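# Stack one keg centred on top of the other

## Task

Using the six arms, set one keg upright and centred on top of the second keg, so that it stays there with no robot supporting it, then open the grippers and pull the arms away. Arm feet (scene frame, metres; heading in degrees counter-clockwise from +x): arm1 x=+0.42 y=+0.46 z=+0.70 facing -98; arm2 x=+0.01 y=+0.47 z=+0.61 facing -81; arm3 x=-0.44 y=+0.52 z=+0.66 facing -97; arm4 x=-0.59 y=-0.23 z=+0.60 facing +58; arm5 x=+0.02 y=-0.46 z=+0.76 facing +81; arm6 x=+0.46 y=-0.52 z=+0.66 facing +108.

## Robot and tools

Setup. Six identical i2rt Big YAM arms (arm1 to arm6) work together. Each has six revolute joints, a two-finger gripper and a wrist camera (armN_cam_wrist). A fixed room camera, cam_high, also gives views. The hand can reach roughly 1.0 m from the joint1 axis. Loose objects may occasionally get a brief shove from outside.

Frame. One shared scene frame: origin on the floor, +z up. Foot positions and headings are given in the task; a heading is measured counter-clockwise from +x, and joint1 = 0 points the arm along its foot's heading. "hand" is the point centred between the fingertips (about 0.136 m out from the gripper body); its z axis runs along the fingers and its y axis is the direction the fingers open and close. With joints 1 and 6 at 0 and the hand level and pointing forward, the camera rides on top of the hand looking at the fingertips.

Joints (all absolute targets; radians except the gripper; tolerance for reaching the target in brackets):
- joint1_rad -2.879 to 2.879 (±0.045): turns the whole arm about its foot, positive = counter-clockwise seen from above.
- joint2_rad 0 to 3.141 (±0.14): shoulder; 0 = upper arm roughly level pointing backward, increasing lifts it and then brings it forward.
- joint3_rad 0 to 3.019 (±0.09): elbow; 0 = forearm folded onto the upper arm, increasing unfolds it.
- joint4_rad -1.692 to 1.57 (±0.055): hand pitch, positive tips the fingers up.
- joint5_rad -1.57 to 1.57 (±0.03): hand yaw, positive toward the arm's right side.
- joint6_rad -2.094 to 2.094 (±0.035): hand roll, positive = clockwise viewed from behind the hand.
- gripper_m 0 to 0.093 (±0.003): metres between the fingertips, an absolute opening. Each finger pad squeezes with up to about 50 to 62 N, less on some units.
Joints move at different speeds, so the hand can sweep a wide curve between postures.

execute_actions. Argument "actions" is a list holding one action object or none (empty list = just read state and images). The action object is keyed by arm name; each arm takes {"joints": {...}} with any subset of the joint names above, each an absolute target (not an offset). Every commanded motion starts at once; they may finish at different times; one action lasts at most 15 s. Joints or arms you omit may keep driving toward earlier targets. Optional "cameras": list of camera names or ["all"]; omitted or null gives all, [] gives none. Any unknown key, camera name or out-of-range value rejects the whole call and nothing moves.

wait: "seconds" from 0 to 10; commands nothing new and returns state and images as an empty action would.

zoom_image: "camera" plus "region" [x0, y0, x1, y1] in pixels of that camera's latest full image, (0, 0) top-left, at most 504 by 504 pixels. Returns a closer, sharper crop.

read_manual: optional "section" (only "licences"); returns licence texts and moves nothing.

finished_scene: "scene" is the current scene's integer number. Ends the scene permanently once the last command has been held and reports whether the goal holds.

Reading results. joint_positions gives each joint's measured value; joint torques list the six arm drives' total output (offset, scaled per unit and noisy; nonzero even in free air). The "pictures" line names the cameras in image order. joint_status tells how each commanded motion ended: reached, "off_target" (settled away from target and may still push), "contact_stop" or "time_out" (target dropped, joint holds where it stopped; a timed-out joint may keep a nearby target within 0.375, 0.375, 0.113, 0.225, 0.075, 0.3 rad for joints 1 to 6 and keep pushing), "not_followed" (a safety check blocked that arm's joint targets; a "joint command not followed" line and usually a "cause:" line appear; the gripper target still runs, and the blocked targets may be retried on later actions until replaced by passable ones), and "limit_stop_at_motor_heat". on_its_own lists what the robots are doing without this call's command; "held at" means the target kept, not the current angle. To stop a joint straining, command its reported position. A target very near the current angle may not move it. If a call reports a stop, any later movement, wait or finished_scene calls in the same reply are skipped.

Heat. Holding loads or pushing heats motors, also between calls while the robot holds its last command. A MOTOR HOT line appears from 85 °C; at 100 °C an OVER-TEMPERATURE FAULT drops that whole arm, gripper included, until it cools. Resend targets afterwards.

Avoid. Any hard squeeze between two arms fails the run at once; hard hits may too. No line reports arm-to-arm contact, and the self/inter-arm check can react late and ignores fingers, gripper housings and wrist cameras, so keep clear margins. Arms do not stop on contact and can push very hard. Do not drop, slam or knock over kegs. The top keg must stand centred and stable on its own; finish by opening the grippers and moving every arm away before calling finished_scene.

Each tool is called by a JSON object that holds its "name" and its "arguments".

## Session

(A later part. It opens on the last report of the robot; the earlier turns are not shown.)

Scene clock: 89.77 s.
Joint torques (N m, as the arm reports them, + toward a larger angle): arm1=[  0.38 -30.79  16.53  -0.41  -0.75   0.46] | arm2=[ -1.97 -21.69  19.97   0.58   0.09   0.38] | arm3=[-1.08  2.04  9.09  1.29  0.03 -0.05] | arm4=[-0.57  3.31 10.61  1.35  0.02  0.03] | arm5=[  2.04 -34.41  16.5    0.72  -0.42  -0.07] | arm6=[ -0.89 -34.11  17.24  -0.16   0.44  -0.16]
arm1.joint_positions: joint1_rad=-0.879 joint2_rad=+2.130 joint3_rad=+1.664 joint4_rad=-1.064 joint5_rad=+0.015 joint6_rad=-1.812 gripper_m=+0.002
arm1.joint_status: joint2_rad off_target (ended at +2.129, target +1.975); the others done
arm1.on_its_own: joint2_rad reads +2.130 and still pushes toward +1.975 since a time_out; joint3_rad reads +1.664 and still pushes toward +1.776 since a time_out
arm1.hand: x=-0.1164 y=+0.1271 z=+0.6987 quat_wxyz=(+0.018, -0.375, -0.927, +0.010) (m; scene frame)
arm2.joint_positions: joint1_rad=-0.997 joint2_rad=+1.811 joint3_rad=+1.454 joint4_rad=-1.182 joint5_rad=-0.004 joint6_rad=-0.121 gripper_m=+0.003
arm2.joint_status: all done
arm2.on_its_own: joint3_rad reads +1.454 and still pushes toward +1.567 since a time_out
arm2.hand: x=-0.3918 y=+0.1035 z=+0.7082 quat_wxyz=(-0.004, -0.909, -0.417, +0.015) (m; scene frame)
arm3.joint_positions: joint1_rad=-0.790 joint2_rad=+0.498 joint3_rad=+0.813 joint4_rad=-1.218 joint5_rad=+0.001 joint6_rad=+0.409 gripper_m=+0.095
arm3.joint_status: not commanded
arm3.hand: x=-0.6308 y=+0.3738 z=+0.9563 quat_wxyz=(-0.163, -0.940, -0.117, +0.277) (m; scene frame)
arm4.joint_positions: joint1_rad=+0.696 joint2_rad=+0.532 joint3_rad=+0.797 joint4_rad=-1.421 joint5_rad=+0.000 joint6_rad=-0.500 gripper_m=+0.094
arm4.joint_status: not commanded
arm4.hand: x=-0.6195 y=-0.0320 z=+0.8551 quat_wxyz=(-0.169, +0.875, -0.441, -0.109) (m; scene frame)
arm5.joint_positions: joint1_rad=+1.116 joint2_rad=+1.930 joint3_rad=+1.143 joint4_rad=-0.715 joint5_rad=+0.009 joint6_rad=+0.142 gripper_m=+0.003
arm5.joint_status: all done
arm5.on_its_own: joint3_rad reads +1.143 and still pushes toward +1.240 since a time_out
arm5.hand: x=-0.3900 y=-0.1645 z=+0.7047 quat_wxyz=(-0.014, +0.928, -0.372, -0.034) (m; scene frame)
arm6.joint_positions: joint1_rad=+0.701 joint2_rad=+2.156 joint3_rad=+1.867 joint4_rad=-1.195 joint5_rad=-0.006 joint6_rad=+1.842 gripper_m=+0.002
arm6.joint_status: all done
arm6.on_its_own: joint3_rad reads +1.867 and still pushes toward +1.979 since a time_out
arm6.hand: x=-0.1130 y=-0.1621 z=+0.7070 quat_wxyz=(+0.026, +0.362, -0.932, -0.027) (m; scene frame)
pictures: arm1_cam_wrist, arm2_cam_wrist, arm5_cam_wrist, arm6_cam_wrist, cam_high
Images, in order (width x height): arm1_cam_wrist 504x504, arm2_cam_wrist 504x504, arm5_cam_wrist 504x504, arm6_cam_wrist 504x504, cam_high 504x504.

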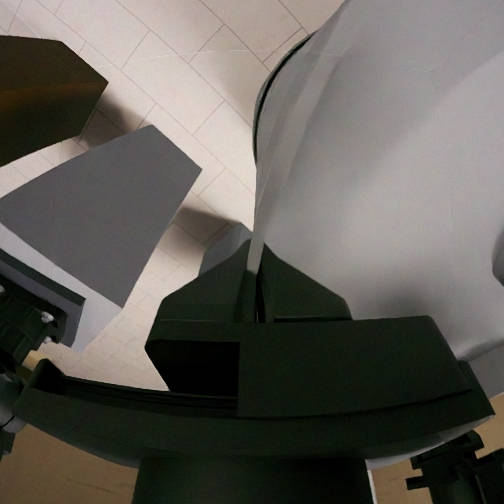

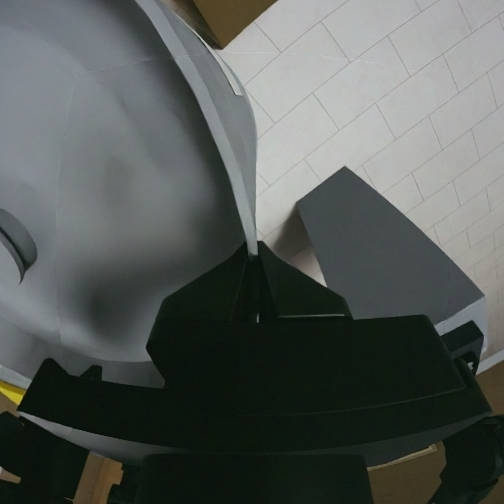

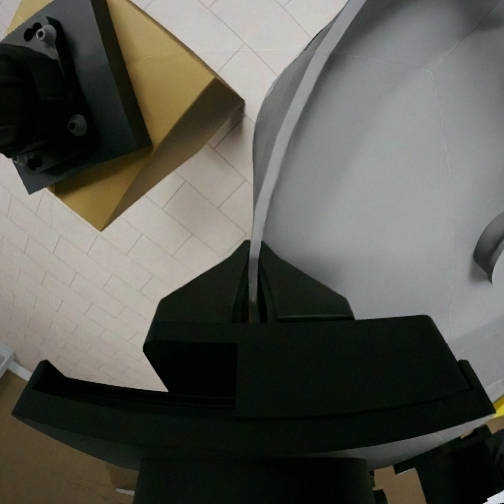

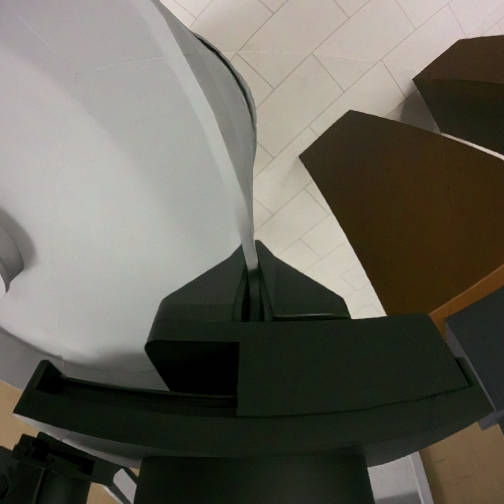

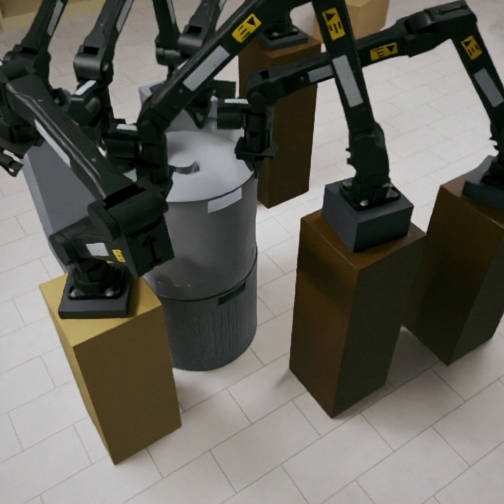

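{"name": "execute_actions", "arguments": {"actions": [{"arm1":{"joints":{"joint4_rad":-1.10,"joint1_rad":-0.87}},"arm2":{"joints":{"joint4_rad":-1.22,"joint1_rad":-0.987,"joint2_rad":1.74}},"arm5":{"joints":{"joint4_rad":-0.755,"joint1_rad":1.106,"joint2_rad":1.825}},"arm6":{"joints":{"joint4_rad":-1.235,"joint1_rad":0.691}}}]}}

Scene clock: 93.23 s.
Joint torques (N m, as the arm reports them, + toward a larger angle): arm1=[  1.36 -31.47  16.49  -1.41  -0.21   0.46] | arm2=[ -0.8  -21.61  19.86  -0.56   0.46   0.37] | arm3=[-1.13  2.    9.09  1.27  0.03 -0.05] | arm4=[-0.59  3.31 10.62  1.34  0.02  0.04] | arm5=[  1.52 -32.53  16.25  -0.52  -0.66   0.  ] | arm6=[ -0.59 -33.24  16.87  -1.1   -0.02  -0.13]
arm1.joint_positions: joint1_rad=-0.876 joint2_rad=+2.132 joint3_rad=+1.664 joint4_rad=-1.076 joint5_rad=+0.002 joint6_rad=-1.813 gripper_m=+0.002
arm1.joint_status: all done
arm1.on_its_own: joint2_rad reads +2.132 and still pushes toward +1.975 since a time_out; joint3_rad reads +1.664 and still pushes toward +1.776 since a time_out
arm1.hand: x=-0.1115 y=+0.1252 z=+0.6974 quat_wxyz=(+0.008, -0.374, -0.928, +0.008) (m; scene frame)
arm2.joint_positions: joint1_rad=-0.991 joint2_rad=+1.829 joint3_rad=+1.454 joint4_rad=-1.187 joint5_rad=-0.013 joint6_rad=-0.121 gripper_m=+0.003
arm2.joint_status: all done
arm2.on_its_own: joint3_rad reads +1.454 and still pushes toward +1.567 since a time_out
arm2.hand: x=-0.3870 y=+0.1011 z=+0.6986 quat_wxyz=(-0.005, -0.908, -0.419, +0.002) (m; scene frame)
arm3.joint_positions: joint1_rad=-0.790 joint2_rad=+0.498 joint3_rad=+0.813 joint4_rad=-1.218 joint5_rad=+0.001 joint6_rad=+0.409 gripper_m=+0.095
arm3.joint_status: not commanded
arm3.hand: x=-0.6308 y=+0.3738 z=+0.9563 quat_wxyz=(-0.163, -0.940, -0.117, +0.277) (m; scene frame)
arm4.joint_positions: joint1_rad=+0.696 joint2_rad=+0.532 joint3_rad=+0.797 joint4_rad=-1.421 joint5_rad=+0.000 joint6_rad=-0.500 gripper_m=+0.094
arm4.joint_status: not commanded
arm4.hand: x=-0.6195 y=-0.0320 z=+0.8551 quat_wxyz=(-0.169, +0.875, -0.441, -0.109) (m; scene frame)
arm5.joint_positions: joint1_rad=+1.116 joint2_rad=+1.947 joint3_rad=+1.143 joint4_rad=-0.730 joint5_rad=+0.014 joint6_rad=+0.142 gripper_m=+0.003
arm5.joint_status: all done
arm5.on_its_own: joint3_rad reads +1.143 and still pushes toward +1.240 since a time_out
arm5.hand: x=-0.3839 y=-0.1679 z=+0.6962 quat_wxyz=(-0.012, +0.928, -0.372, -0.018) (m; scene frame)
arm6.joint_positions: joint1_rad=+0.701 joint2_rad=+2.156 joint3_rad=+1.867 joint4_rad=-1.221 joint5_rad=+0.002 joint6_rad=+1.839 gripper_m=+0.002
arm6.joint_status: all done
arm6.on_its_own: joint3_rad reads +1.867 and still pushes toward +1.979 since a time_out
arm6.hand: x=-0.1069 y=-0.1643 z=+0.7066 quat_wxyz=(+0.015, +0.363, -0.931, -0.019) (m; scene frame)
pictures: arm1_cam_wrist, arm2_cam_wrist, arm3_cam_wrist, arm4_cam_wrist, arm5_cam_wrist, arm6_cam_wrist, cam_high
Images, in order (width x height): arm1_cam_wrist 504x504, arm2_cam_wrist 504x504, arm3_cam_wrist 504x504, arm4_cam_wrist 504x504, arm5_cam_wrist 504x504, arm6_cam_wrist 504x504, cam_high 504x504.

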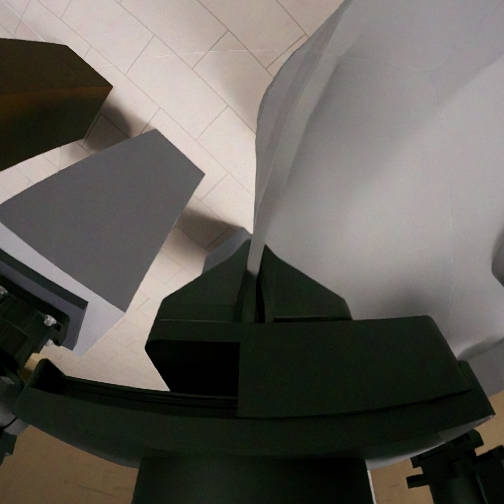

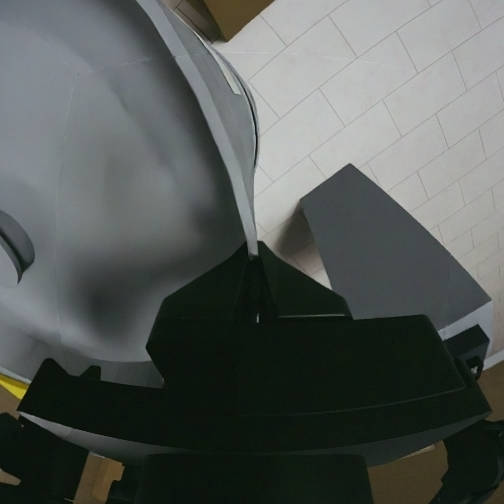

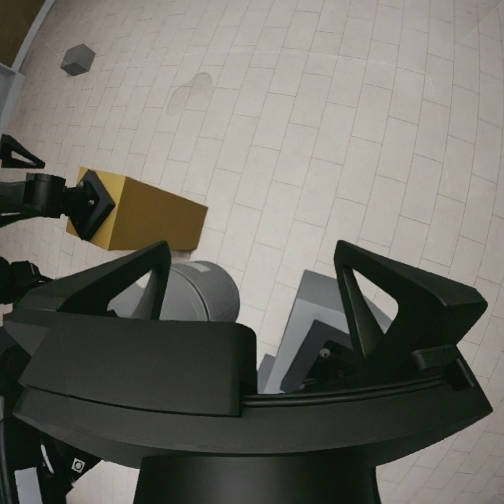

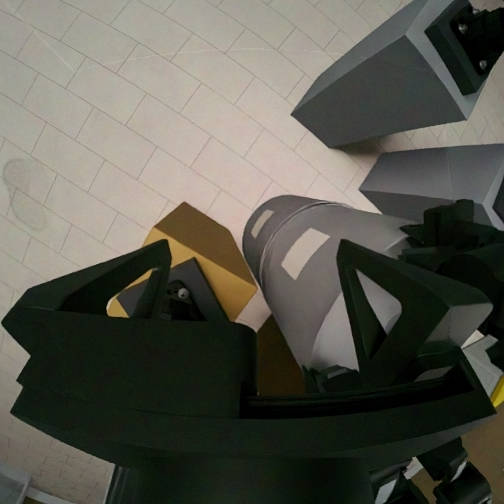

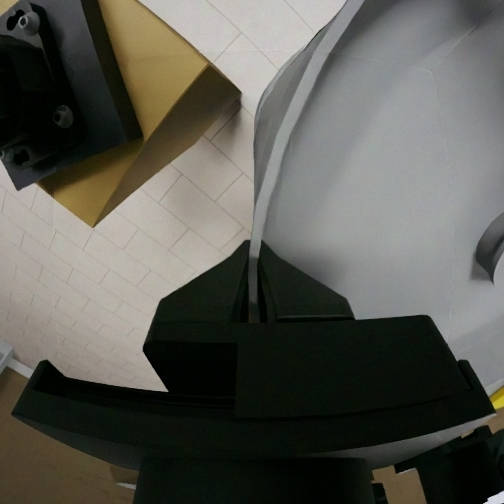

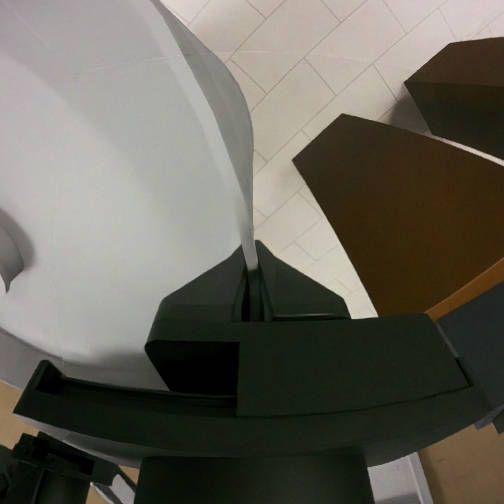

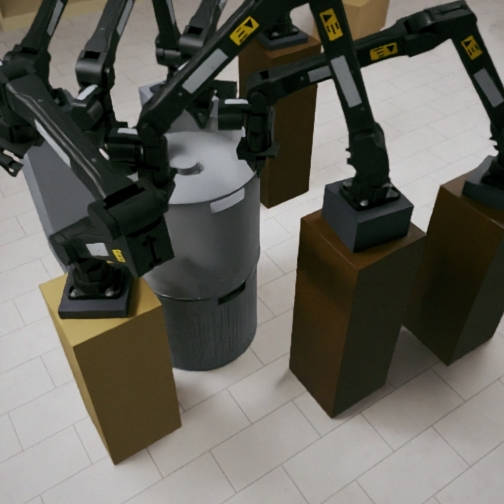

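{"name": "execute_actions", "arguments": {"actions": [{"arm1":{"joints":{"joint4_rad":-1.06,"joint2_rad":2.04}},"arm2":{"joints":{"joint4_rad":-1.17,"joint2_rad":1.77}},"arm5":{"joints":{"joint4_rad":-0.715,"joint2_rad":1.87}},"arm6":{"joints":{"joint4_rad":-1.2,"joint2_rad":2.11}}}], "cameras": []}}

{"name": "execute_actions", "arguments": {"actions": [{"arm1":{"joints":{"joint3_rad":1.664,"joint2_rad":2.14}},"arm2":{"joints":{"joint3_rad":1.454,"joint2_rad":1.83}},"arm5":{"joints":{"joint3_rad":1.143,"joint2_rad":1.95}},"arm6":{"joints":{"joint3_rad":1.867,"joint2_rad":2.17}}}], "cameras": []}}

{"name": "execute_actions", "arguments": {"actions": [{"arm1":{"joints":{"gripper_m":0.05}},"arm2":{"joints":{"gripper_m":0.05}},"arm5":{"joints":{"gripper_m":0.05}},"arm6":{"joints":{"gripper_m":0.05}}}], "cameras": ["arm1_cam_wrist","arm2_cam_wrist","arm5_cam_wrist","arm6_cam_wrist"]}}

{"name": "execute_actions", "arguments": {"actions": [{"arm1":{"joints":{"joint2_rad":1.65}},"arm2":{"joints":{"joint2_rad":1.35}},"arm5":{"joints":{"joint2_rad":1.55,"joint4_rad":-0.85}},"arm6":{"joints":{"joint2_rad":1.7}}}], "cameras": ["cam_high","arm4_cam_wrist"]}}

Scene clock: 95.30 s.
Joint torques (N m, as the arm reports them, + toward a larger angle): arm1=[  0.96 -28.05  16.47   0.12  -0.34   0.46] | arm2=[ -0.91 -20.64  19.76   0.75   0.38   0.37] | arm3=[-1.09  2.    9.1   1.27  0.03 -0.05] | arm4=[-0.55  3.39 10.58  1.34  0.02  0.03] | arm5=[  2.18 -29.95  16.2    0.14  -0.44  -0.03] | arm6=[ -0.99 -29.11  16.75   0.28   0.25  -0.15]
arm1.joint_positions: joint1_rad=-0.874 joint2_rad=+2.149 joint3_rad=+1.664 joint4_rad=-1.064 joint5_rad=+0.005 joint6_rad=-1.813 gripper_m=+0.002
arm1.joint_status: all done
arm1.on_its_own: joint3_rad reads +1.664 and still pushes toward +1.776 since a time_out
arm1.hand: x=-0.1115 y=+0.1245 z=+0.6869 quat_wxyz=(+0.008, -0.372, -0.928, +0.005) (m; scene frame)
arm2.joint_positions: joint1_rad=-0.989 joint2_rad=+1.845 joint3_rad=+1.454 joint4_rad=-1.181 joint5_rad=-0.011 joint6_rad=-0.120 gripper_m=+0.003
arm2.joint_status: all done
arm2.on_its_own: joint3_rad reads +1.454 and still pushes toward +1.567 since a time_out
arm2.hand: x=-0.3876 y=+0.1003 z=+0.6905 quat_wxyz=(-0.002, -0.908, -0.420, -0.002) (m; scene frame)
arm3.joint_positions: joint1_rad=-0.790 joint2_rad=+0.498 joint3_rad=+0.813 joint4_rad=-1.218 joint5_rad=+0.001 joint6_rad=+0.409 gripper_m=+0.095
arm3.joint_status: not commanded
arm3.hand: x=-0.6308 y=+0.3738 z=+0.9563 quat_wxyz=(-0.163, -0.940, -0.117, +0.277) (m; scene frame)
arm4.joint_positions: joint1_rad=+0.696 joint2_rad=+0.532 joint3_rad=+0.797 joint4_rad=-1.421 joint5_rad=+0.000 joint6_rad=-0.500 gripper_m=+0.094
arm4.joint_status: not commanded
arm4.hand: x=-0.6195 y=-0.0320 z=+0.8551 quat_wxyz=(-0.169, +0.875, -0.441, -0.109) (m; scene frame)
arm5.joint_positions: joint1_rad=+1.117 joint2_rad=+1.966 joint3_rad=+1.143 joint4_rad=-0.717 joint5_rad=+0.012 joint6_rad=+0.142 gripper_m=+0.003
arm5.joint_status: all done
arm5.on_its_own: joint3_rad reads +1.143 and still pushes toward +1.240 since a time_out
arm5.hand: x=-0.3839 y=-0.1688 z=+0.6874 quat_wxyz=(-0.011, +0.928, -0.371, -0.016) (m; scene frame)
arm6.joint_positions: joint1_rad=+0.701 joint2_rad=+2.174 joint3_rad=+1.867 joint4_rad=-1.214 joint5_rad=-0.001 joint6_rad=+1.838 gripper_m=+0.002
arm6.joint_status: all done
arm6.on_its_own: joint3_rad reads +1.867 and still pushes toward +1.979 since a time_out
arm6.hand: x=-0.1072 y=-0.1648 z=+0.6956 quat_wxyz=(+0.013, +0.364, -0.931, -0.014) (m; scene frame)
pictures: none
No camera images: the call's "cameras" was empty. Leave "cameras" out to get every camera's image.

Scene clock: 95.97 s.
Joint torques (N m, as the arm reports them, + toward a larger angle): arm1=[  1.   -20.69   8.51  -0.32  -0.32   0.46] | arm2=[ -0.9  -16.21  10.46   0.71   0.4    0.36] | arm3=[-1.1   1.97  9.09  1.28  0.03 -0.06] | arm4=[-0.51  3.41 10.62  1.34  0.02  0.04] | arm5=[  1.67 -22.56   7.32   0.54  -0.52  -0.05] | arm6=[ -1.09 -25.12   7.96  -0.05   0.2   -0.16]
arm1.joint_positions: joint1_rad=-0.874 joint2_rad=+2.152 joint3_rad=+1.656 joint4_rad=-1.059 joint5_rad=+0.004 joint6_rad=-1.813 gripper_m=+0.001
arm1.joint_status: all done
arm1.hand: x=-0.1095 y=+0.1256 z=+0.6828 quat_wxyz=(+0.006, -0.373, -0.928, +0.003) (m; scene frame)
arm2.joint_positions: joint1_rad=-0.989 joint2_rad=+1.846 joint3_rad=+1.449 joint4_rad=-1.178 joint5_rad=-0.012 joint6_rad=-0.120 gripper_m=+0.003
arm2.joint_status: all done
arm2.hand: x=-0.3863 y=+0.1010 z=+0.6878 quat_wxyz=(-0.002, -0.908, -0.420, -0.004) (m; scene frame)
arm3.joint_positions: joint1_rad=-0.790 joint2_rad=+0.498 joint3_rad=+0.813 joint4_rad=-1.218 joint5_rad=+0.001 joint6_rad=+0.409 gripper_m=+0.095
arm3.joint_status: not commanded
arm3.hand: x=-0.6308 y=+0.3738 z=+0.9563 quat_wxyz=(-0.163, -0.940, -0.117, +0.277) (m; scene frame)
arm4.joint_positions: joint1_rad=+0.696 joint2_rad=+0.532 joint3_rad=+0.797 joint4_rad=-1.421 joint5_rad=+0.000 joint6_rad=-0.500 gripper_m=+0.094
arm4.joint_status: not commanded
arm4.hand: x=-0.6195 y=-0.0320 z=+0.8551 quat_wxyz=(-0.169, +0.875, -0.441, -0.109) (m; scene frame)
arm5.joint_positions: joint1_rad=+1.117 joint2_rad=+1.969 joint3_rad=+1.140 joint4_rad=-0.716 joint5_rad=+0.012 joint6_rad=+0.142 gripper_m=+0.003
arm5.joint_status: all done
arm5.hand: x=-0.3822 y=-0.1702 z=+0.6851 quat_wxyz=(-0.010, +0.928, -0.371, -0.013) (m; scene frame)
arm6.joint_positions: joint1_rad=+0.701 joint2_rad=+2.177 joint3_rad=+1.862 joint4_rad=-1.213 joint5_rad=-0.001 joint6_rad=+1.838 gripper_m=+0.002
arm6.joint_status: all done
arm6.hand: x=-0.1057 y=-0.1658 z=+0.6917 quat_wxyz=(+0.011, +0.364, -0.931, -0.011) (m; scene frame)
pictures: none
No camera images: the call's "cameras" was empty. Leave "cameras" out to get every camera's image.

Scene clock: 96.60 s.
Joint torques (N m, as the arm reports them, + toward a larger angle): arm1=[  1.   -20.51   8.46  -0.19  -0.26   0.23] | arm2=[ -1.07 -16.53  10.6    0.69  -0.02   0.16] | arm3=[-1.04  2.03  9.08  1.28  0.03 -0.05] | arm4=[-0.62  3.32 10.63  1.33  0.02  0.03] | arm5=[  1.29 -21.78   7.5    0.45  -0.19   0.  ] | arm6=[  0.   -24.92   8.24   0.09   0.18  -0.16]
arm1.joint_positions: joint1_rad=-0.874 joint2_rad=+2.150 joint3_rad=+1.656 joint4_rad=-1.059 joint5_rad=+0.003 joint6_rad=-1.792 gripper_m=+0.050
arm1.joint_status: all done
arm1.hand: x=-0.1095 y=+0.1253 z=+0.6837 quat_wxyz=(+0.006, -0.382, -0.924, +0.005) (m; scene frame)
arm2.joint_positions: joint1_rad=-0.989 joint2_rad=+1.845 joint3_rad=+1.449 joint4_rad=-1.178 joint5_rad=-0.002 joint6_rad=-0.102 gripper_m=+0.050
arm2.joint_status: all done
arm2.hand: x=-0.3875 y=+0.1022 z=+0.6884 quat_wxyz=(+0.002, -0.911, -0.412, -0.002) (m; scene frame)
arm3.joint_positions: joint1_rad=-0.790 joint2_rad=+0.498 joint3_rad=+0.813 joint4_rad=-1.218 joint5_rad=+0.001 joint6_rad=+0.409 gripper_m=+0.095
arm3.joint_status: not commanded
arm3.hand: x=-0.6308 y=+0.3738 z=+0.9563 quat_wxyz=(-0.163, -0.940, -0.117, +0.277) (m; scene frame)
arm4.joint_positions: joint1_rad=+0.696 joint2_rad=+0.532 joint3_rad=+0.797 joint4_rad=-1.421 joint5_rad=+0.000 joint6_rad=-0.500 gripper_m=+0.094
arm4.joint_status: not commanded
arm4.hand: x=-0.6195 y=-0.0320 z=+0.8551 quat_wxyz=(-0.169, +0.875, -0.441, -0.109) (m; scene frame)
arm5.joint_positions: joint1_rad=+1.113 joint2_rad=+1.961 joint3_rad=+1.140 joint4_rad=-0.716 joint5_rad=+0.004 joint6_rad=+0.142 gripper_m=+0.050
arm5.joint_status: all done
arm5.hand: x=-0.3832 y=-0.1687 z=+0.6890 quat_wxyz=(-0.007, +0.928, -0.373, -0.018) (m; scene frame)
arm6.joint_positions: joint1_rad=+0.700 joint2_rad=+2.177 joint3_rad=+1.862 joint4_rad=-1.213 joint5_rad=-0.002 joint6_rad=+1.836 gripper_m=+0.050
arm6.joint_status: all done
arm6.hand: x=-0.1056 y=-0.1654 z=+0.6917 quat_wxyz=(+0.012, +0.364, -0.931, -0.011) (m; scene frame)
pictures: arm1_cam_wrist, arm2_cam_wrist, arm5_cam_wrist, arm6_cam_wrist
Images, in order (width x height): arm1_cam_wrist 504x504, arm2_cam_wrist 504x504, arm5_cam_wrist 504x504, arm6_cam_wrist 504x504.

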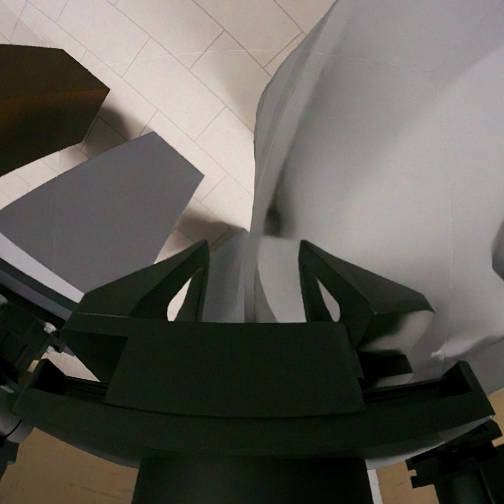

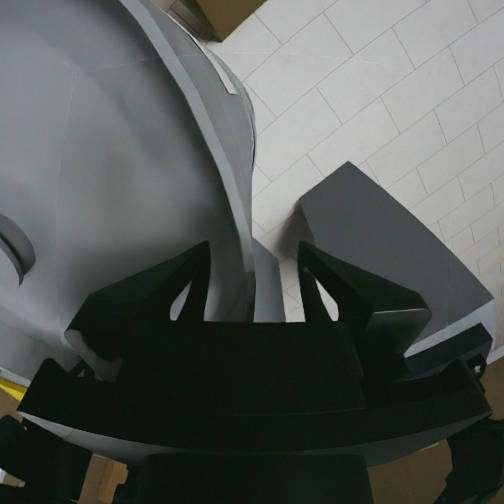

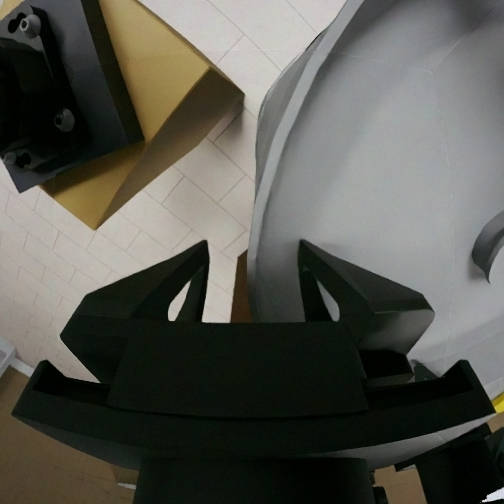

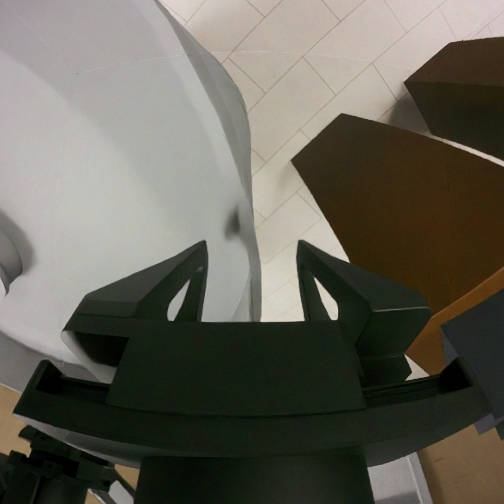

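Scene clock: 98.33 s.
Joint torques (N m, as the arm reports them, + toward a larger angle): arm1=[  1.12 -14.78  10.36   0.89  -0.23   0.28] | arm2=[-0.71 -7.45 13.    1.51 -0.02  0.19] | arm3=[-1.06  1.96  9.08  1.28  0.03 -0.05] | arm4=[-0.66  3.31 10.61  1.33  0.01  0.03] | arm5=[  2.38 -14.82  10.44   0.27  -0.17  -0.01] | arm6=[ -1.   -18.64   9.56   0.86   0.2   -0.17]
arm1.joint_positions: joint1_rad=-0.874 joint2_rad=+1.643 joint3_rad=+1.658 joint4_rad=-1.059 joint5_rad=+0.002 joint6_rad=-1.790 gripper_m=+0.050
arm1.joint_status: all done
arm1.hand: x=-0.1066 y=+0.1263 z=+0.9965 quat_wxyz=(+0.150, -0.370, -0.892, +0.210) (m; scene frame)
arm2.joint_positions: joint1_rad=-0.989 joint2_rad=+1.331 joint3_rad=+1.441 joint4_rad=-1.178 joint5_rad=-0.002 joint6_rad=-0.102 gripper_m=+0.050
arm2.joint_status: all done
arm2.hand: x=-0.3537 y=+0.1317 z=+0.9461 quat_wxyz=(-0.077, -0.883, -0.399, +0.236) (m; scene frame)
arm3.joint_positions: joint1_rad=-0.790 joint2_rad=+0.498 joint3_rad=+0.813 joint4_rad=-1.218 joint5_rad=+0.001 joint6_rad=+0.409 gripper_m=+0.095
arm3.joint_status: not commanded
arm3.hand: x=-0.6308 y=+0.3738 z=+0.9563 quat_wxyz=(-0.163, -0.940, -0.117, +0.277) (m; scene frame)
arm4.joint_positions: joint1_rad=+0.696 joint2_rad=+0.532 joint3_rad=+0.797 joint4_rad=-1.421 joint5_rad=+0.000 joint6_rad=-0.500 gripper_m=+0.094
arm4.joint_status: not commanded
arm4.hand: x=-0.6195 y=-0.0320 z=+0.8551 quat_wxyz=(-0.169, +0.875, -0.441, -0.109) (m; scene frame)
arm5.joint_positions: joint1_rad=+1.113 joint2_rad=+1.532 joint3_rad=+1.140 joint4_rad=-0.837 joint5_rad=+0.004 joint6_rad=+0.142 gripper_m=+0.050
arm5.joint_status: all done
arm5.hand: x=-0.3933 y=-0.1617 z=+0.8933 quat_wxyz=(-0.044, +0.914, -0.368, -0.167) (m; scene frame)
arm6.joint_positions: joint1_rad=+0.700 joint2_rad=+1.698 joint3_rad=+1.856 joint4_rad=-1.213 joint5_rad=-0.001 joint6_rad=+1.835 gripper_m=+0.050
arm6.joint_status: all done
arm6.hand: x=-0.0813 y=-0.1790 z=+0.9970 quat_wxyz=(+0.151, +0.353, -0.902, -0.199) (m; scene frame)
pictures: arm4_cam_wrist, cam_high
Images, in order (width x height): arm4_cam_wrist 504x504, cam_high 504x504.

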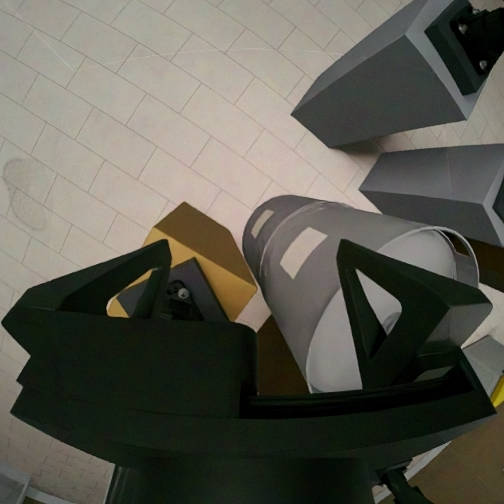

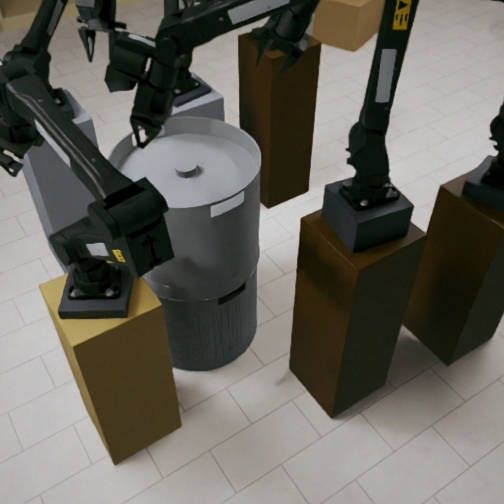

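{"name": "finished_scene", "arguments": {"scene": 2}}

The scene is finished: the task was done.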